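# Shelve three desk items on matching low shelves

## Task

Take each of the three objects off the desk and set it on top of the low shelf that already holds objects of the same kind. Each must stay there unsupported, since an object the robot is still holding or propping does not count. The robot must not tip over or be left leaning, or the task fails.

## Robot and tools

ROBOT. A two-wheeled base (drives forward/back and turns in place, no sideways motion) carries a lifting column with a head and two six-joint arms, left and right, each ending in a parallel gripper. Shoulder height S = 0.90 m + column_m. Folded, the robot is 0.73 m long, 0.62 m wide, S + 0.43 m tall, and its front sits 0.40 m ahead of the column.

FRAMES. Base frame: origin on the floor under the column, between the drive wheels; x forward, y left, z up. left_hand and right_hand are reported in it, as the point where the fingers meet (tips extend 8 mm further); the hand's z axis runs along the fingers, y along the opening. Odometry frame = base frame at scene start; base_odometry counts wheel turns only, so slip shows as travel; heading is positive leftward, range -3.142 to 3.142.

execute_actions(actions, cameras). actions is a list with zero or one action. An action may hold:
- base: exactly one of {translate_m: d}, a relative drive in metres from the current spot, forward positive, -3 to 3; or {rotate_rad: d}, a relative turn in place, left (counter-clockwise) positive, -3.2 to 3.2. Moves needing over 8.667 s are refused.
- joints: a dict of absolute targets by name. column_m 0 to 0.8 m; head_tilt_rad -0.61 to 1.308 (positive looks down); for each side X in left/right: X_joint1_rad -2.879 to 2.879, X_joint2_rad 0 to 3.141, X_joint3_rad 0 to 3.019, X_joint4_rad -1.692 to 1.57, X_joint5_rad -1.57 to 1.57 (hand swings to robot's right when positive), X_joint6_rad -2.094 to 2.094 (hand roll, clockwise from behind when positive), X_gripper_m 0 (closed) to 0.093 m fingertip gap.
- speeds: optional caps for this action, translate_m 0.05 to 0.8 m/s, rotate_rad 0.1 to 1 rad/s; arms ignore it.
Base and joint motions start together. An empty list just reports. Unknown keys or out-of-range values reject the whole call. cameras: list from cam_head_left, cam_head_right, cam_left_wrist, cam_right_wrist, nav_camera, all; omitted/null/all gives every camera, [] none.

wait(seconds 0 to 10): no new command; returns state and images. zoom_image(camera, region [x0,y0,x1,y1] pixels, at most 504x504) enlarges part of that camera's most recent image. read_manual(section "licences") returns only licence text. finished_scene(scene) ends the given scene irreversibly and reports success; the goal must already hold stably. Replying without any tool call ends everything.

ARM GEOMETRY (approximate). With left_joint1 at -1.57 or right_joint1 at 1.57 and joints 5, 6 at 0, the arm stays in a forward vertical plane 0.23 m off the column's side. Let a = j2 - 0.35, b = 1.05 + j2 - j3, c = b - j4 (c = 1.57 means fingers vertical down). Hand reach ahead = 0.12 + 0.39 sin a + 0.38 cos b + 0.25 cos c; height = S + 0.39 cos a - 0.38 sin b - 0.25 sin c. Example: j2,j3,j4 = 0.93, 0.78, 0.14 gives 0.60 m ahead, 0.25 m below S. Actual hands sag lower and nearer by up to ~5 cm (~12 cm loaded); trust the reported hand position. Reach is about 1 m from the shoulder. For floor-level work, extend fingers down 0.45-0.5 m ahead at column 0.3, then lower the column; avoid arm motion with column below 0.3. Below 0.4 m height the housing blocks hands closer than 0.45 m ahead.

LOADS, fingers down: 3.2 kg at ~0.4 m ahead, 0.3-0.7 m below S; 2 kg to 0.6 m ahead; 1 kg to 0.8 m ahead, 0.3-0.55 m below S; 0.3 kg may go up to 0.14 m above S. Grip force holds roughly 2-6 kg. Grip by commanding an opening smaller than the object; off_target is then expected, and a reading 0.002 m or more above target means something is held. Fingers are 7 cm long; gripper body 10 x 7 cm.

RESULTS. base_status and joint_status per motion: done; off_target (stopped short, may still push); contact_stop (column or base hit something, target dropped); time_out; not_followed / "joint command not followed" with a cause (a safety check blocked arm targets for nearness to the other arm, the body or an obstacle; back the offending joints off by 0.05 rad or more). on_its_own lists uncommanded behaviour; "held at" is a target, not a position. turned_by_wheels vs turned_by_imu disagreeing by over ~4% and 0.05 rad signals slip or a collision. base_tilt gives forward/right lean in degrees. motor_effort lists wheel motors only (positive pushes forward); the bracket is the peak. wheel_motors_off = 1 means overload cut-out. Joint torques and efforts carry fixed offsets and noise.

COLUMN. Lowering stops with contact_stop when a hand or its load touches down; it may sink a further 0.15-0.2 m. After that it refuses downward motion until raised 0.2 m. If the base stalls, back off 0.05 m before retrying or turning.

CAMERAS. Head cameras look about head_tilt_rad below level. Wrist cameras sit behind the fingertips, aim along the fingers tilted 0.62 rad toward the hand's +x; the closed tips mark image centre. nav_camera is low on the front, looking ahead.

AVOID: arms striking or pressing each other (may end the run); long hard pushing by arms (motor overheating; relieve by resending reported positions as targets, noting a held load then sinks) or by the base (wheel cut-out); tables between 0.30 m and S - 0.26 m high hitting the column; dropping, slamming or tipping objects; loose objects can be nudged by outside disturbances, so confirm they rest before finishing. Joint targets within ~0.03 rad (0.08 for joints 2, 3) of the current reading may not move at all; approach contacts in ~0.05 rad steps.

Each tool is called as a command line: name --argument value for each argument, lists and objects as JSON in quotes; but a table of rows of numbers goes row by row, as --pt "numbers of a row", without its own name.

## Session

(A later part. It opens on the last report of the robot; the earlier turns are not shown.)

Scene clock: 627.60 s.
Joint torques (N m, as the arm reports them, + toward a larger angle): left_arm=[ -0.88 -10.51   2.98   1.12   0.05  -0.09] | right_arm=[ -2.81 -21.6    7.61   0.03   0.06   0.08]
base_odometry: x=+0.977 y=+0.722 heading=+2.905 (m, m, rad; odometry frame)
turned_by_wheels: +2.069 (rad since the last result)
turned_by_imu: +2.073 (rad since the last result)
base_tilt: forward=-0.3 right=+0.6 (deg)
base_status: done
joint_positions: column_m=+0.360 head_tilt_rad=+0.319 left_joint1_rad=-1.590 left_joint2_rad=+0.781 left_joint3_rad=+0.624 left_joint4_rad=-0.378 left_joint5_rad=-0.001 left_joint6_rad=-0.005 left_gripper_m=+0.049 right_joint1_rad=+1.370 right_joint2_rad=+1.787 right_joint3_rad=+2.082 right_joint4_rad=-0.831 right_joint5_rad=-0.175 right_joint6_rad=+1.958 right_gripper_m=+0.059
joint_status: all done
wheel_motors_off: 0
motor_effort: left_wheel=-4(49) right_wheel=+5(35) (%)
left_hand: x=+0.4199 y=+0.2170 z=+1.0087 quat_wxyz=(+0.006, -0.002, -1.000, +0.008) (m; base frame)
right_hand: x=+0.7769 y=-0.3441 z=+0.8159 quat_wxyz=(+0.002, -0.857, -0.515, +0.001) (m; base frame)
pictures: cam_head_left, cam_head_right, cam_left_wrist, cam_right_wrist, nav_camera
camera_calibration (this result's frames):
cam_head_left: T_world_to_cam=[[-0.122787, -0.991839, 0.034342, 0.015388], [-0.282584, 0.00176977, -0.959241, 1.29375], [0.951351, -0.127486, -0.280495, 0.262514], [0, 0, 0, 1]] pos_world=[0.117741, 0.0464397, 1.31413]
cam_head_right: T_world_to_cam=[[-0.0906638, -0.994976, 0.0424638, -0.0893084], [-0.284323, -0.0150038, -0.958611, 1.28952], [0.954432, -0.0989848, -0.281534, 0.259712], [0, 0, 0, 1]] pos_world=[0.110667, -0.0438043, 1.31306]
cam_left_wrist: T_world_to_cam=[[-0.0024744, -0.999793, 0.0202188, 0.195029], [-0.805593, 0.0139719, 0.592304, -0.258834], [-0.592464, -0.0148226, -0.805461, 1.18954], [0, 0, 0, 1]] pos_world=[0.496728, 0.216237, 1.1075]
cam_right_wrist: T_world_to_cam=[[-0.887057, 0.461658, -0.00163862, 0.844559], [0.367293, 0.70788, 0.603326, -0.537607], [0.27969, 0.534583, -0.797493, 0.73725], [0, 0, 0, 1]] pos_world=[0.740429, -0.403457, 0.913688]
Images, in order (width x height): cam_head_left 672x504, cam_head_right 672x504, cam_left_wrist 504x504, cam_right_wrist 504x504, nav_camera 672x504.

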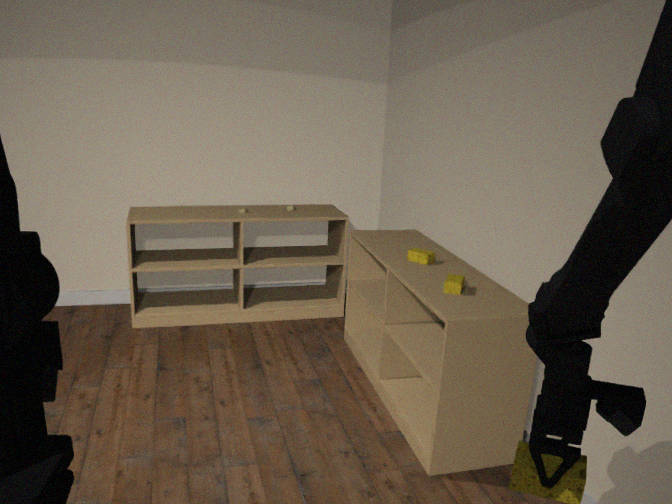

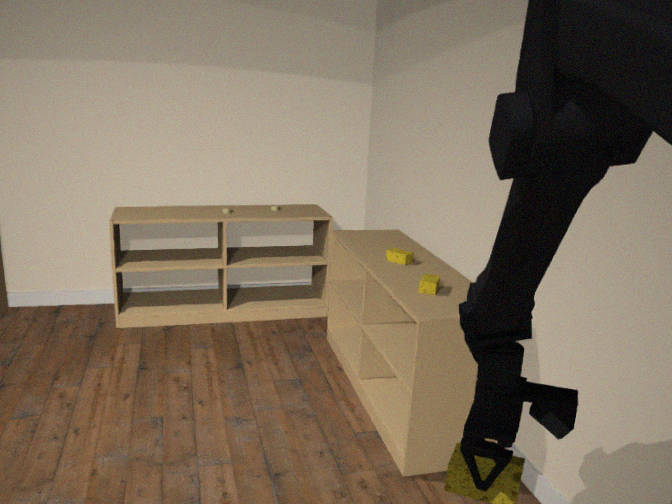

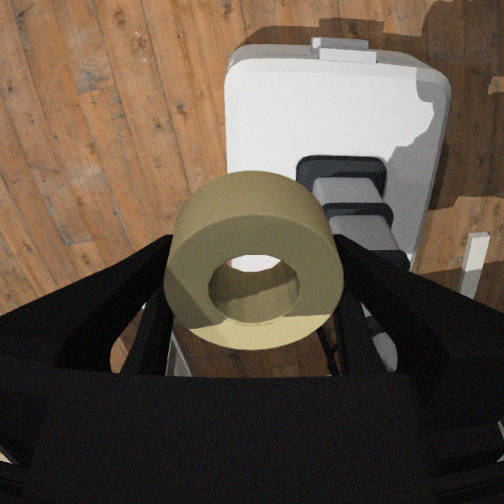

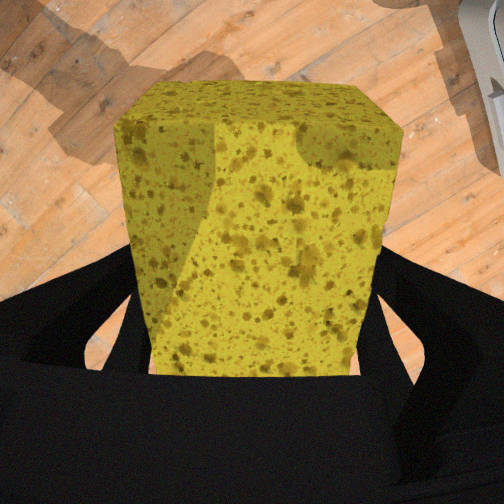

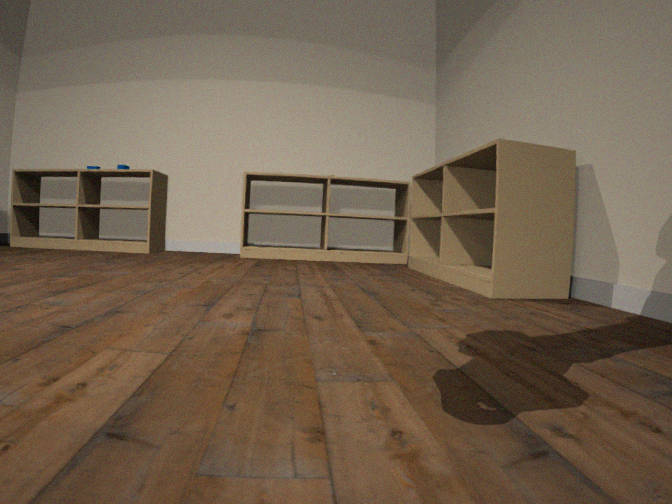

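zoom_image --camera "cam_head_left" --region '[110, 180, 362, 350]'

zoom_image --camera "cam_head_left" --region '[320, 210, 572, 490]'

zoom_image --camera "nav_camera" --region '[230, 160, 430, 280]'

zoom_image --camera "nav_camera" --region '[390, 125, 590, 310]'

Region (110, 180, 362, 350) of cam_head_left's 672x504 image, scaled by 2.000, with more detail than that image has; it fills the top 340 rows of this view, and the rest is white.

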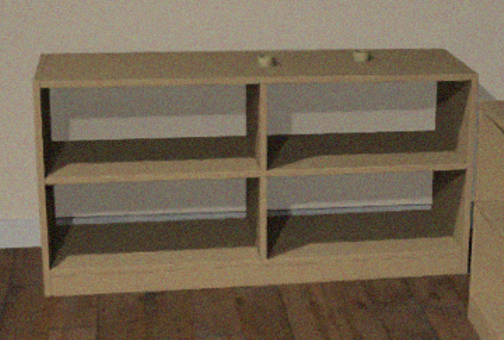

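Region (320, 210, 572, 490) of cam_head_left's 672x504 image, scaled by 1.800, with more detail than that image has; it fills the left 454 columns of this view, and the rest is white.

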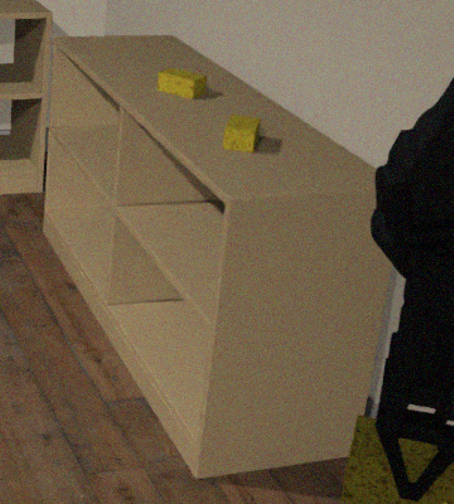

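Region (230, 160, 430, 280) of nav_camera's 672x504 image, scaled by 2.520, with more detail than that image has; it fills the top 302 rows of this view, and the rest is white.

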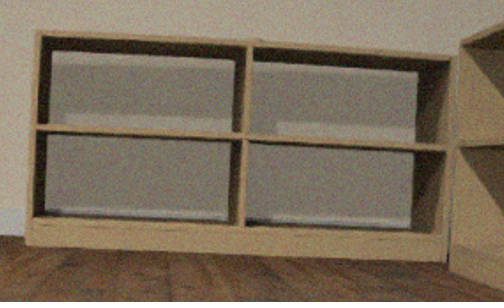

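Region (390, 125, 590, 310) of nav_camera's 672x504 image, scaled by 2.520, with more detail than that image has; it fills the top 466 rows of this view, and the rest is white.

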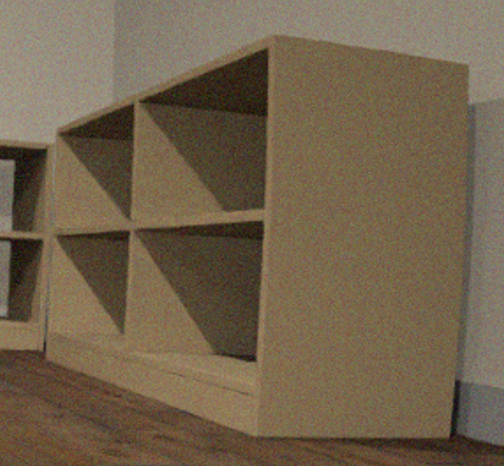

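execute_actions --actions '[{"base": {"translate_m": 2.58}, "joints": {"column_m": 0.315, "head_tilt_rad": 0.75, "left_joint1_rad": -1.3, "left_joint2_rad": 1.978, "left_joint3_rad": 2.277, "left_joint4_rad": -0.795, "left_joint5_rad": 0.25, "right_joint1_rad": 0.915, "right_joint2_rad": 1.915, "right_joint3_rad": 0.986, "right_joint4_rad": 0.3, "right_joint5_rad": -0.556}}]'

Scene clock: 752.90 s.
Joint torques (N m, as the arm reports them, + toward a larger angle): left_arm=[  4.77 -26.14   6.8    0.46   0.07  -0.09] | right_arm=[ -7.88 -11.29  -1.89   0.34   0.07   0.04]
base_odometry: x=-1.531 y=+1.326 heading=+2.906 (m, m, rad; odometry frame)
turned_by_wheels: +0.001 (rad since the last result)
turned_by_imu: +0.000 (rad since the last result)
base_tilt: forward=-0.3 right=+0.7 (deg)
base_status: done
joint_positions: column_m=+0.315 head_tilt_rad=+0.753 left_joint1_rad=-1.295 left_joint2_rad=+1.982 left_joint3_rad=+2.252 left_joint4_rad=-0.788 left_joint5_rad=+0.248 left_joint6_rad=-0.005 left_gripper_m=+0.049 right_joint1_rad=+0.918 right_joint2_rad=+1.921 right_joint3_rad=+0.990 right_joint4_rad=+0.294 right_joint5_rad=-0.554 right_joint6_rad=+1.958 right_gripper_m=+0.059
joint_status: all done
wheel_motors_off: 0
motor_effort: left_wheel=+2(48) right_wheel=-1(48) (%)
left_hand: x=+0.7718 y=+0.4051 z=+0.7002 quat_wxyz=(-0.011, +0.070, -0.997, +0.004) (m; base frame)
right_hand: x=+0.2959 y=-0.5304 z=+0.7095 quat_wxyz=(+0.003, -0.918, -0.396, +0.003) (m; base frame)
pictures: cam_head_left, cam_head_right, cam_left_wrist, cam_right_wrist, nav_camera
camera_calibration (this result's frames):
cam_head_left: T_world_to_cam=[[-0.0969481, -0.991839, 0.082807, -0.0474175], [-0.659879, 0.00176977, -0.75137, 0.999123], [0.745091, -0.127486, -0.654665, 0.747047], [0, 0, 0, 1]] pos_world=[0.0980849, 0.0464397, 1.2437]
cam_head_right: T_world_to_cam=[[-0.0643891, -0.994976, 0.0766625, -0.13321], [-0.661191, -0.0150038, -0.750067, 0.994024], [0.747449, -0.0989848, -0.656903, 0.745796], [0, 0, 0, 1]] pos_world=[0.0912184, -0.0438043, 1.24571]
cam_left_wrist: T_world_to_cam=[[0.141671, -0.989807, 0.014573, 0.278827], [-0.817759, -0.108724, 0.565199, 0.282828], [-0.557853, -0.0919893, -0.824826, 1.17053], [0, 0, 0, 1]] pos_world=[0.844769, 0.414411, 0.801567]
cam_right_wrist: T_world_to_cam=[[-0.733149, 0.680066, 0.00150031, 0.57173], [0.544363, 0.585529, 0.600686, -0.280281], [0.407628, 0.44121, -0.799483, 0.800631], [0, 0, 0, 1]] pos_world=[0.245378, -0.577947, 0.807594]
Images, in order (width x height): cam_head_left 672x504, cam_head_right 672x504, cam_left_wrist 504x504, cam_right_wrist 504x504, nav_camera 672x504.

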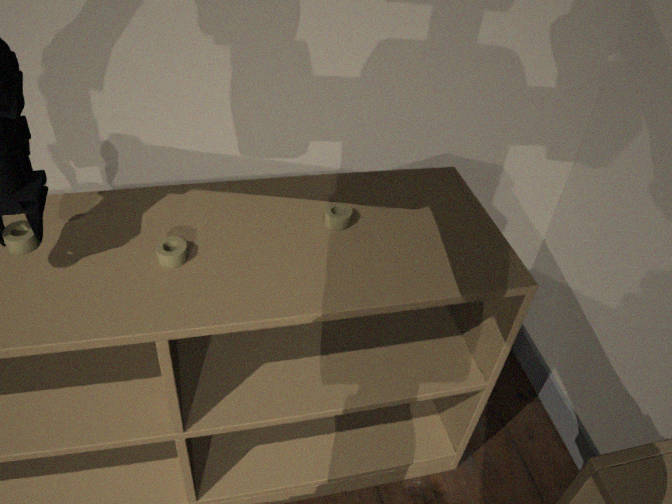

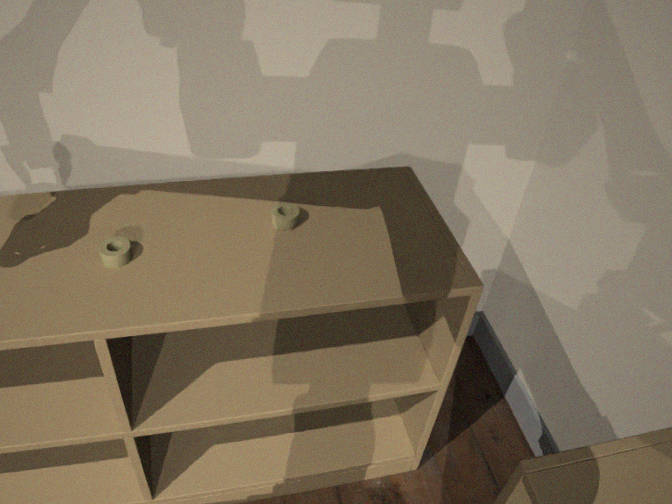

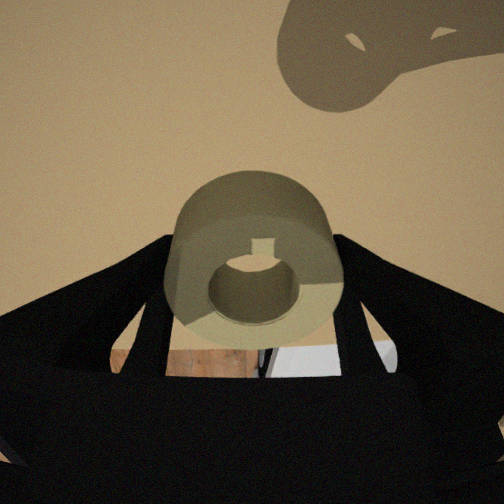

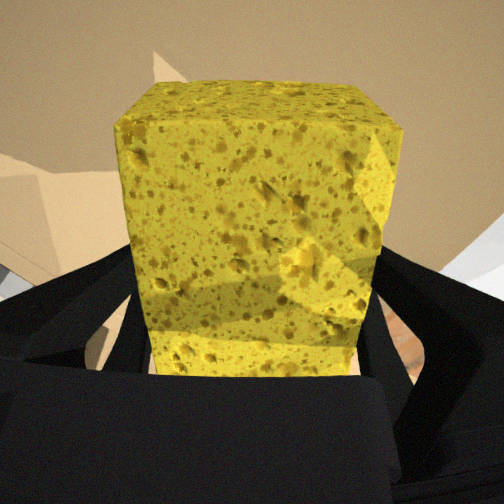

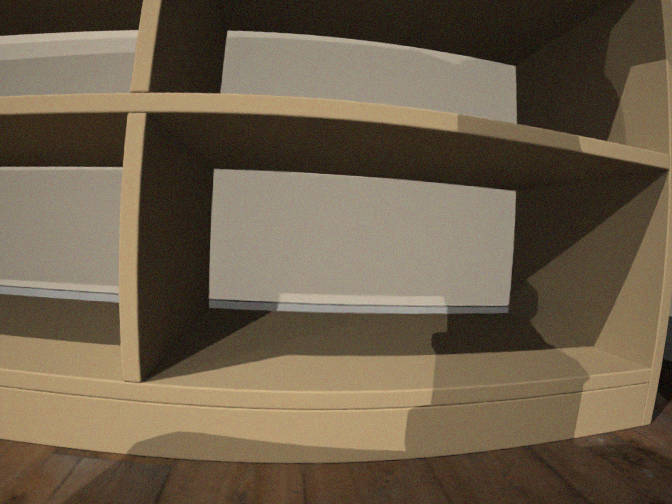

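execute_actions --actions '[{"joints": {"column_m": 0.247}}]' --cameras '["cam_head_left", "cam_left_wrist", "cam_right_wrist"]'

Scene clock: 769.07 s.
Joint torques (N m, as the arm reports them, + toward a larger angle): left_arm=[  4.56 -25.94   6.88   0.42   0.05  -0.11] | right_arm=[ -8.29 -11.53  -1.87   0.33   0.05   0.07]
base_odometry: x=-1.531 y=+1.326 heading=+2.906 (m, m, rad; odometry frame)
turned_by_wheels: +0.000 (rad since the last result)
turned_by_imu: +0.001 (rad since the last result)
base_tilt: forward=-0.3 right=+0.7 (deg)
base_status: not commanded
joint_positions: column_m=+0.247 head_tilt_rad=+0.753 left_joint1_rad=-1.295 left_joint2_rad=+1.982 left_joint3_rad=+2.252 left_joint4_rad=-0.788 left_joint5_rad=+0.248 left_joint6_rad=-0.005 left_gripper_m=+0.049 right_joint1_rad=+0.918 right_joint2_rad=+1.921 right_joint3_rad=+0.990 right_joint4_rad=+0.294 right_joint5_rad=-0.554 right_joint6_rad=+1.958 right_gripper_m=+0.059
joint_status: all done
wheel_motors_off: 0
motor_effort: left_wheel=+2(1) right_wheel=-3(2) (%)
left_hand: x=+0.7718 y=+0.4051 z=+0.6322 quat_wxyz=(-0.011, +0.070, -0.997, +0.004) (m; base frame)
right_hand: x=+0.2959 y=-0.5304 z=+0.6415 quat_wxyz=(+0.003, -0.918, -0.396, +0.003) (m; base frame)
pictures: cam_head_left, cam_left_wrist, cam_right_wrist
camera_calibration (this result's frames):
cam_head_left: T_world_to_cam=[[-0.0969481, -0.991839, 0.082807, -0.0417877], [-0.659879, 0.00176977, -0.75137, 0.94804], [0.745091, -0.127486, -0.654665, 0.702539], [0, 0, 0, 1]] pos_world=[0.0980849, 0.0464397, 1.17572]
cam_left_wrist: T_world_to_cam=[[0.141671, -0.989807, 0.014573, 0.279817], [-0.817759, -0.108724, 0.565199, 0.321254], [-0.557853, -0.0919893, -0.824826, 1.11445], [0, 0, 0, 1]] pos_world=[0.844769, 0.414411, 0.73358]
cam_right_wrist: T_world_to_cam=[[-0.733149, 0.680066, 0.00150031, 0.571832], [0.544363, 0.585529, 0.600686, -0.239442], [0.407628, 0.44121, -0.799483, 0.746277], [0, 0, 0, 1]] pos_world=[0.245378, -0.577947, 0.739608]
Images, in order (width x height): cam_head_left 672x504, cam_left_wrist 504x504, cam_right_wrist 504x504.

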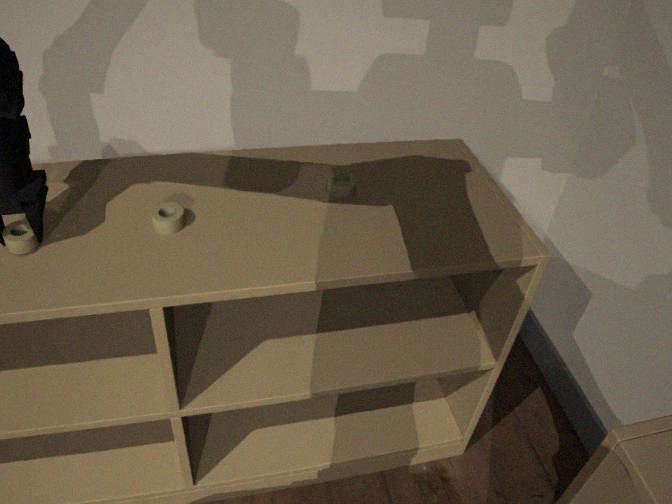

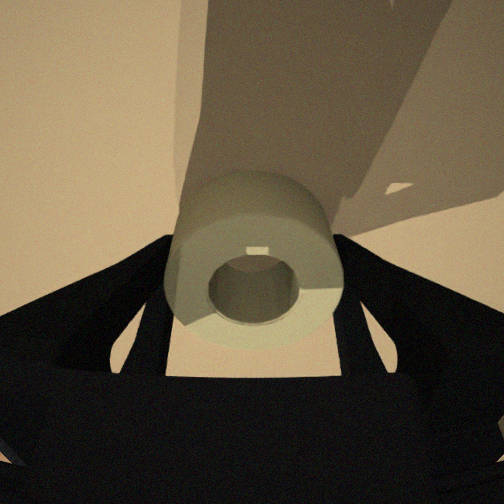

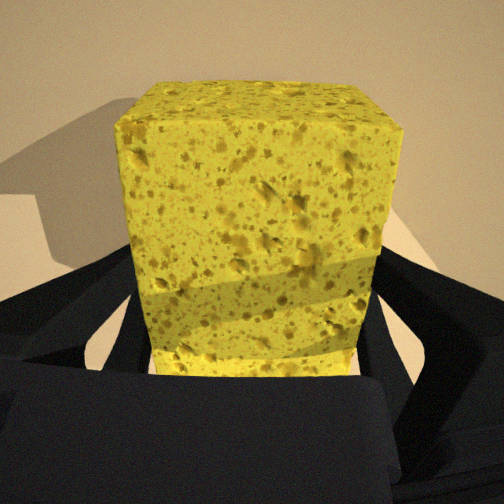

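execute_actions --actions '[{"joints": {"left_gripper_m": 0.085, "right_joint1_rad": 0.955, "right_joint5_rad": -0.522}}]' --cameras '["cam_head_left", "cam_left_wrist", "cam_right_wrist"]'

Scene clock: 805.47 s.
Joint torques (N m, as the arm reports them, + toward a larger angle): left_arm=[  4.31 -25.75   6.88   0.41   0.11  -0.11] | right_arm=[ -7.44 -11.56  -2.07   0.13   0.25   0.07]
base_odometry: x=-1.531 y=+1.326 heading=+2.906 (m, m, rad; odometry frame)
turned_by_wheels: +0.000 (rad since the last result)
turned_by_imu: +0.001 (rad since the last result)
base_tilt: forward=-0.4 right=+0.7 (deg)
base_status: not commanded
joint_positions: column_m=+0.247 head_tilt_rad=+0.753 left_joint1_rad=-1.295 left_joint2_rad=+1.982 left_joint3_rad=+2.252 left_joint4_rad=-0.788 left_joint5_rad=+0.248 left_joint6_rad=-0.005 left_gripper_m=+0.085 right_joint1_rad=+0.945 right_joint2_rad=+1.921 right_joint3_rad=+0.990 right_joint4_rad=+0.294 right_joint5_rad=-0.525 right_joint6_rad=+1.958 right_gripper_m=+0.059
joint_status: all done
wheel_motors_off: 0
motor_effort: left_wheel=+0(2) right_wheel=-2(2) (%)
left_hand: x=+0.7718 y=+0.4051 z=+0.6322 quat_wxyz=(-0.011, +0.070, -0.997, +0.004) (m; base frame)
right_hand: x=+0.2981 y=-0.5202 z=+0.6345 quat_wxyz=(+0.003, -0.915, -0.402, +0.008) (m; base frame)
pictures: cam_head_left, cam_left_wrist, cam_right_wrist
camera_calibration (this result's frames):
cam_head_left: T_world_to_cam=[[-0.0969481, -0.991839, 0.082807, -0.0417877], [-0.659879, 0.00176977, -0.75137, 0.94804], [0.745091, -0.127486, -0.654665, 0.702539], [0, 0, 0, 1]] pos_world=[0.0980849, 0.0464397, 1.17572]
cam_left_wrist: T_world_to_cam=[[0.141671, -0.989807, 0.014573, 0.279817], [-0.817759, -0.108724, 0.565199, 0.321254], [-0.557853, -0.0919893, -0.824826, 1.11445], [0, 0, 0, 1]] pos_world=[0.844769, 0.414411, 0.73358]
cam_right_wrist: T_world_to_cam=[[-0.74248, 0.669837, 0.00649078, 0.560861], [0.542385, 0.595463, 0.592657, -0.231586], [0.393119, 0.443556, -0.805429, 0.744546], [0, 0, 0, 1]] pos_world=[0.249341, -0.568032, 0.73329]
Images, in order (width x height): cam_head_left 672x504, cam_left_wrist 504x504, cam_right_wrist 504x504.

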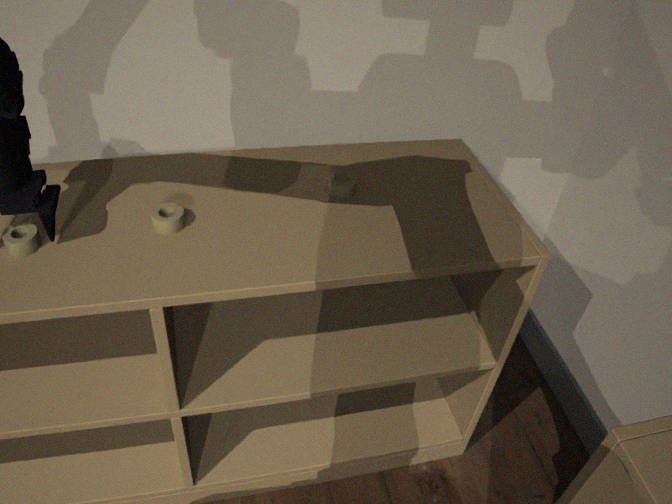

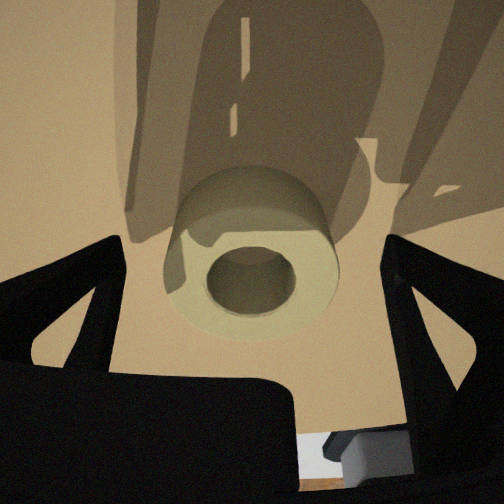

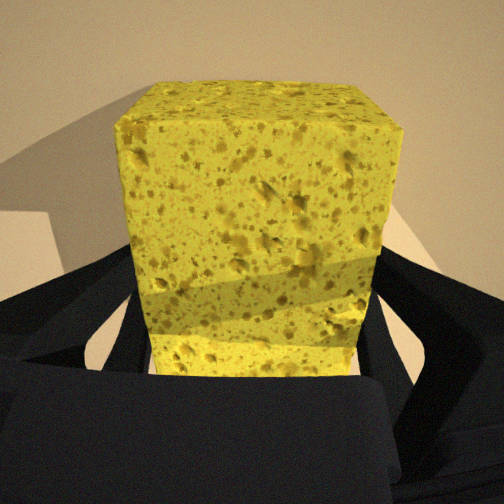

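execute_actions --actions '[{"joints": {"right_gripper_m": 0.093}}]' --cameras '["cam_left_wrist", "cam_right_wrist"]'

Scene clock: 809.03 s.
Joint torques (N m, as the arm reports them, + toward a larger angle): left_arm=[  3.96 -26.76   7.1    0.39   0.1   -0.1 ] | right_arm=[ -6.55 -11.57  -2.1    0.38   0.21   0.05]
base_odometry: x=-1.531 y=+1.326 heading=+2.906 (m, m, rad; odometry frame)
turned_by_wheels: +0.000 (rad since the last result)
turned_by_imu: +0.001 (rad since the last result)
base_tilt: forward=-0.2 right=+0.7 (deg)
base_status: not commanded
joint_positions: column_m=+0.247 head_tilt_rad=+0.753 left_joint1_rad=-1.295 left_joint2_rad=+1.982 left_joint3_rad=+2.252 left_joint4_rad=-0.788 left_joint5_rad=+0.248 left_joint6_rad=-0.005 left_gripper_m=+0.085 right_joint1_rad=+0.945 right_joint2_rad=+1.921 right_joint3_rad=+0.990 right_joint4_rad=+0.294 right_joint5_rad=-0.525 right_joint6_rad=+1.958 right_gripper_m=+0.093
joint_status: all done
wheel_motors_off: 0
motor_effort: left_wheel=+1(1) right_wheel=-3(2) (%)
left_hand: x=+0.7718 y=+0.4051 z=+0.6322 quat_wxyz=(-0.011, +0.070, -0.997, +0.004) (m; base frame)
right_hand: x=+0.2981 y=-0.5202 z=+0.6345 quat_wxyz=(+0.003, -0.915, -0.402, +0.008) (m; base frame)
pictures: cam_left_wrist, cam_right_wrist
camera_calibration (this result's frames):
cam_left_wrist: T_world_to_cam=[[0.141671, -0.989807, 0.014573, 0.279817], [-0.817759, -0.108724, 0.565199, 0.321254], [-0.557853, -0.0919893, -0.824826, 1.11445], [0, 0, 0, 1]] pos_world=[0.844769, 0.414411, 0.73358]
cam_right_wrist: T_world_to_cam=[[-0.74248, 0.669837, 0.00649078, 0.560861], [0.542385, 0.595463, 0.592657, -0.231586], [0.393119, 0.443556, -0.805429, 0.744546], [0, 0, 0, 1]] pos_world=[0.249341, -0.568032, 0.73329]
Images, in order (width x height): cam_left_wrist 504x504, cam_right_wrist 504x504.

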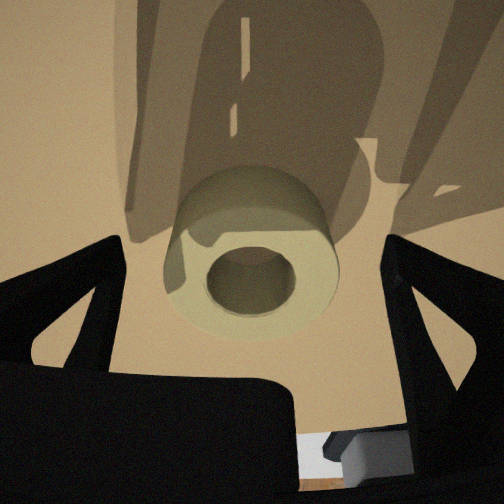

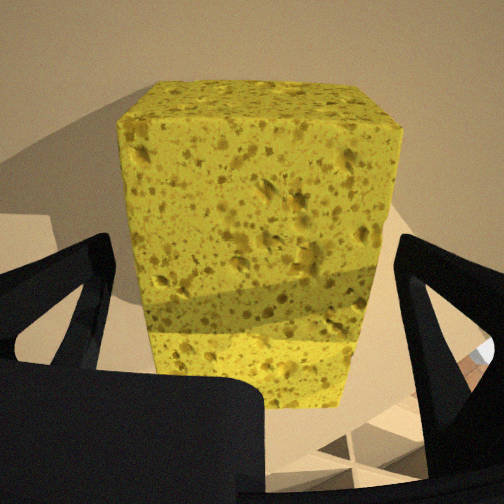

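execute_actions --actions '[{"joints": {"column_m": 0.292}}]' --cameras '["cam_left_wrist", "cam_right_wrist"]'

execute_actions --actions '[{"joints": {"left_joint5_rad": -1.25}}]' --cameras '["cam_left_wrist", "cam_right_wrist", "cam_head_left"]'

Scene clock: 830.77 s.
Joint torques (N m, as the arm reports them, + toward a larger angle): left_arm=[  5.64 -26.16   6.88   0.35   0.07  -0.08] | right_arm=[ -7.28 -12.21  -2.09   0.29   0.21   0.07]
base_odometry: x=-1.531 y=+1.326 heading=+2.906 (m, m, rad; odometry frame)
turned_by_wheels: +0.000 (rad since the last result)
turned_by_imu: +0.001 (rad since the last result)
base_tilt: forward=-0.4 right=+0.7 (deg)
base_status: not commanded
joint_positions: column_m=+0.292 head_tilt_rad=+0.753 left_joint1_rad=-1.295 left_joint2_rad=+1.982 left_joint3_rad=+2.252 left_joint4_rad=-0.788 left_joint5_rad=+0.248 left_joint6_rad=-0.005 left_gripper_m=+0.085 right_joint1_rad=+0.945 right_joint2_rad=+1.921 right_joint3_rad=+0.990 right_joint4_rad=+0.294 right_joint5_rad=-0.525 right_joint6_rad=+1.958 right_gripper_m=+0.093
joint_status: all done
wheel_motors_off: 0
motor_effort: left_wheel=+0(3) right_wheel=-2(2) (%)
left_hand: x=+0.7718 y=+0.4051 z=+0.6771 quat_wxyz=(-0.011, +0.070, -0.997, +0.004) (m; base frame)
right_hand: x=+0.2981 y=-0.5202 z=+0.6794 quat_wxyz=(+0.003, -0.915, -0.402, +0.008) (m; base frame)
pictures: cam_left_wrist, cam_right_wrist
camera_calibration (this result's frames):
cam_left_wrist: T_world_to_cam=[[0.141671, -0.989807, 0.014573, 0.279163], [-0.817759, -0.108724, 0.565199, 0.295893], [-0.557853, -0.0919893, -0.824826, 1.15146], [0, 0, 0, 1]] pos_world=[0.844769, 0.414411, 0.778451]
cam_right_wrist: T_world_to_cam=[[-0.74248, 0.669837, 0.00649078, 0.560569], [0.542385, 0.595463, 0.592657, -0.258179], [0.393119, 0.443556, -0.805429, 0.780686], [0, 0, 0, 1]] pos_world=[0.249341, -0.568032, 0.778161]
Images, in order (width x height): cam_left_wrist 504x504, cam_right_wrist 504x504.

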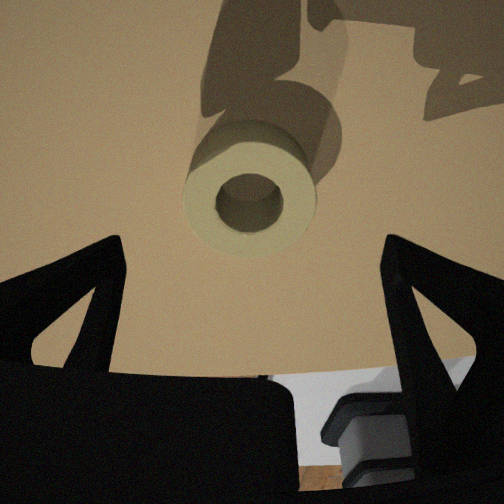

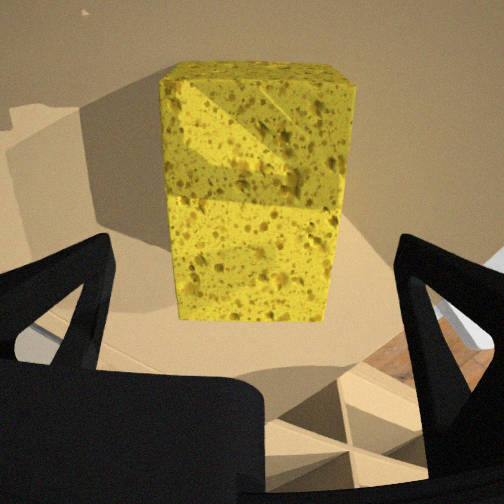

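Scene clock: 832.47 s.
Joint torques (N m, as the arm reports them, + toward a larger angle): left_arm=[  5.02 -25.28   6.96   0.41  -0.87  -0.14] | right_arm=[ -6.88 -11.83  -1.92   0.17   0.22   0.08]
base_odometry: x=-1.531 y=+1.326 heading=+2.906 (m, m, rad; odometry frame)
turned_by_wheels: +0.000 (rad since the last result)
turned_by_imu: +0.001 (rad since the last result)
base_tilt: forward=-0.4 right=+0.7 (deg)
base_status: not commanded
joint_positions: column_m=+0.292 head_tilt_rad=+0.753 left_joint1_rad=-1.295 left_joint2_rad=+1.982 left_joint3_rad=+2.252 left_joint4_rad=-0.788 left_joint5_rad=-1.248 left_joint6_rad=-0.005 left_gripper_m=+0.085 right_joint1_rad=+0.945 right_joint2_rad=+1.921 right_joint3_rad=+0.990 right_joint4_rad=+0.294 right_joint5_rad=-0.525 right_joint6_rad=+1.958 right_gripper_m=+0.093
joint_status: all done
wheel_motors_off: 0
motor_effort: left_wheel=+3(2) right_wheel=-3(2) (%)
left_hand: x=+0.7451 y=+0.5761 z=+0.8344 quat_wxyz=(+0.036, +0.059, -0.734, -0.675) (m; base frame)
right_hand: x=+0.2981 y=-0.5202 z=+0.6794 quat_wxyz=(+0.003, -0.915, -0.402, +0.008) (m; base frame)
pictures: cam_head_left, cam_left_wrist, cam_right_wrist
camera_calibration (this result's frames):
cam_head_left: T_world_to_cam=[[-0.0969476, -0.991839, 0.0828076, -0.0455041], [-0.659884, 0.00176977, -0.751366, 0.981749], [0.745087, -0.127486, -0.65467, 0.73192], [0, 0, 0, 1]] pos_world=[0.0980845, 0.0464397, 1.22059]
cam_left_wrist: T_world_to_cam=[[0.040788, -0.084218, -0.995612, 0.846216], [-0.727429, -0.685603, 0.0281935, 0.916851], [-0.684969, 0.723087, -0.089227, 0.293362], [0, 0, 0, 1]] pos_world=[0.833373, 0.487736, 0.84283]
cam_right_wrist: T_world_to_cam=[[-0.74248, 0.669837, 0.00649078, 0.560569], [0.542385, 0.595463, 0.592657, -0.258179], [0.393119, 0.443556, -0.805429, 0.780686], [0, 0, 0, 1]] pos_world=[0.249341, -0.568032, 0.778161]
Images, in order (width x height): cam_head_left 672x504, cam_left_wrist 504x504, cam_right_wrist 504x504.

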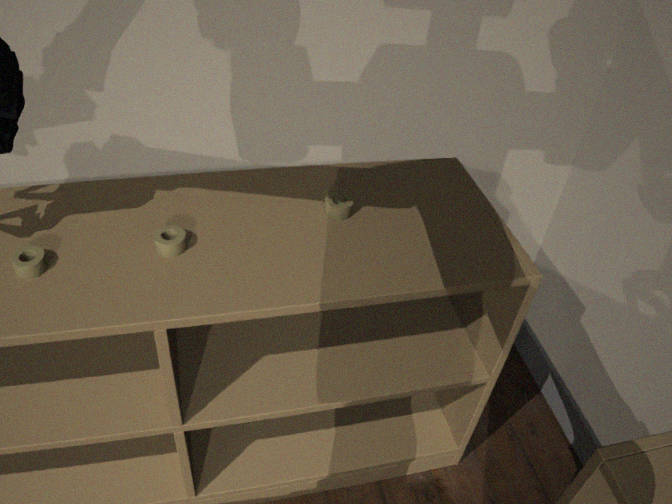

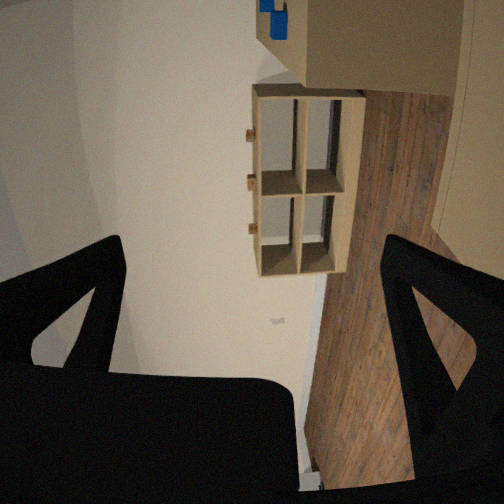

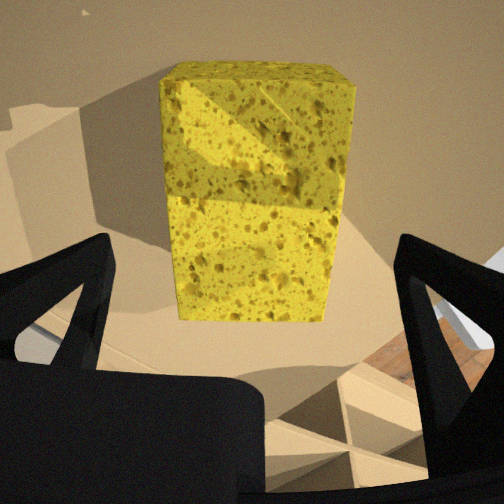

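All three items are on their matching shelves, and both hands are clear of them.

finished_scene --scene 2

The scene is finished: the task was done.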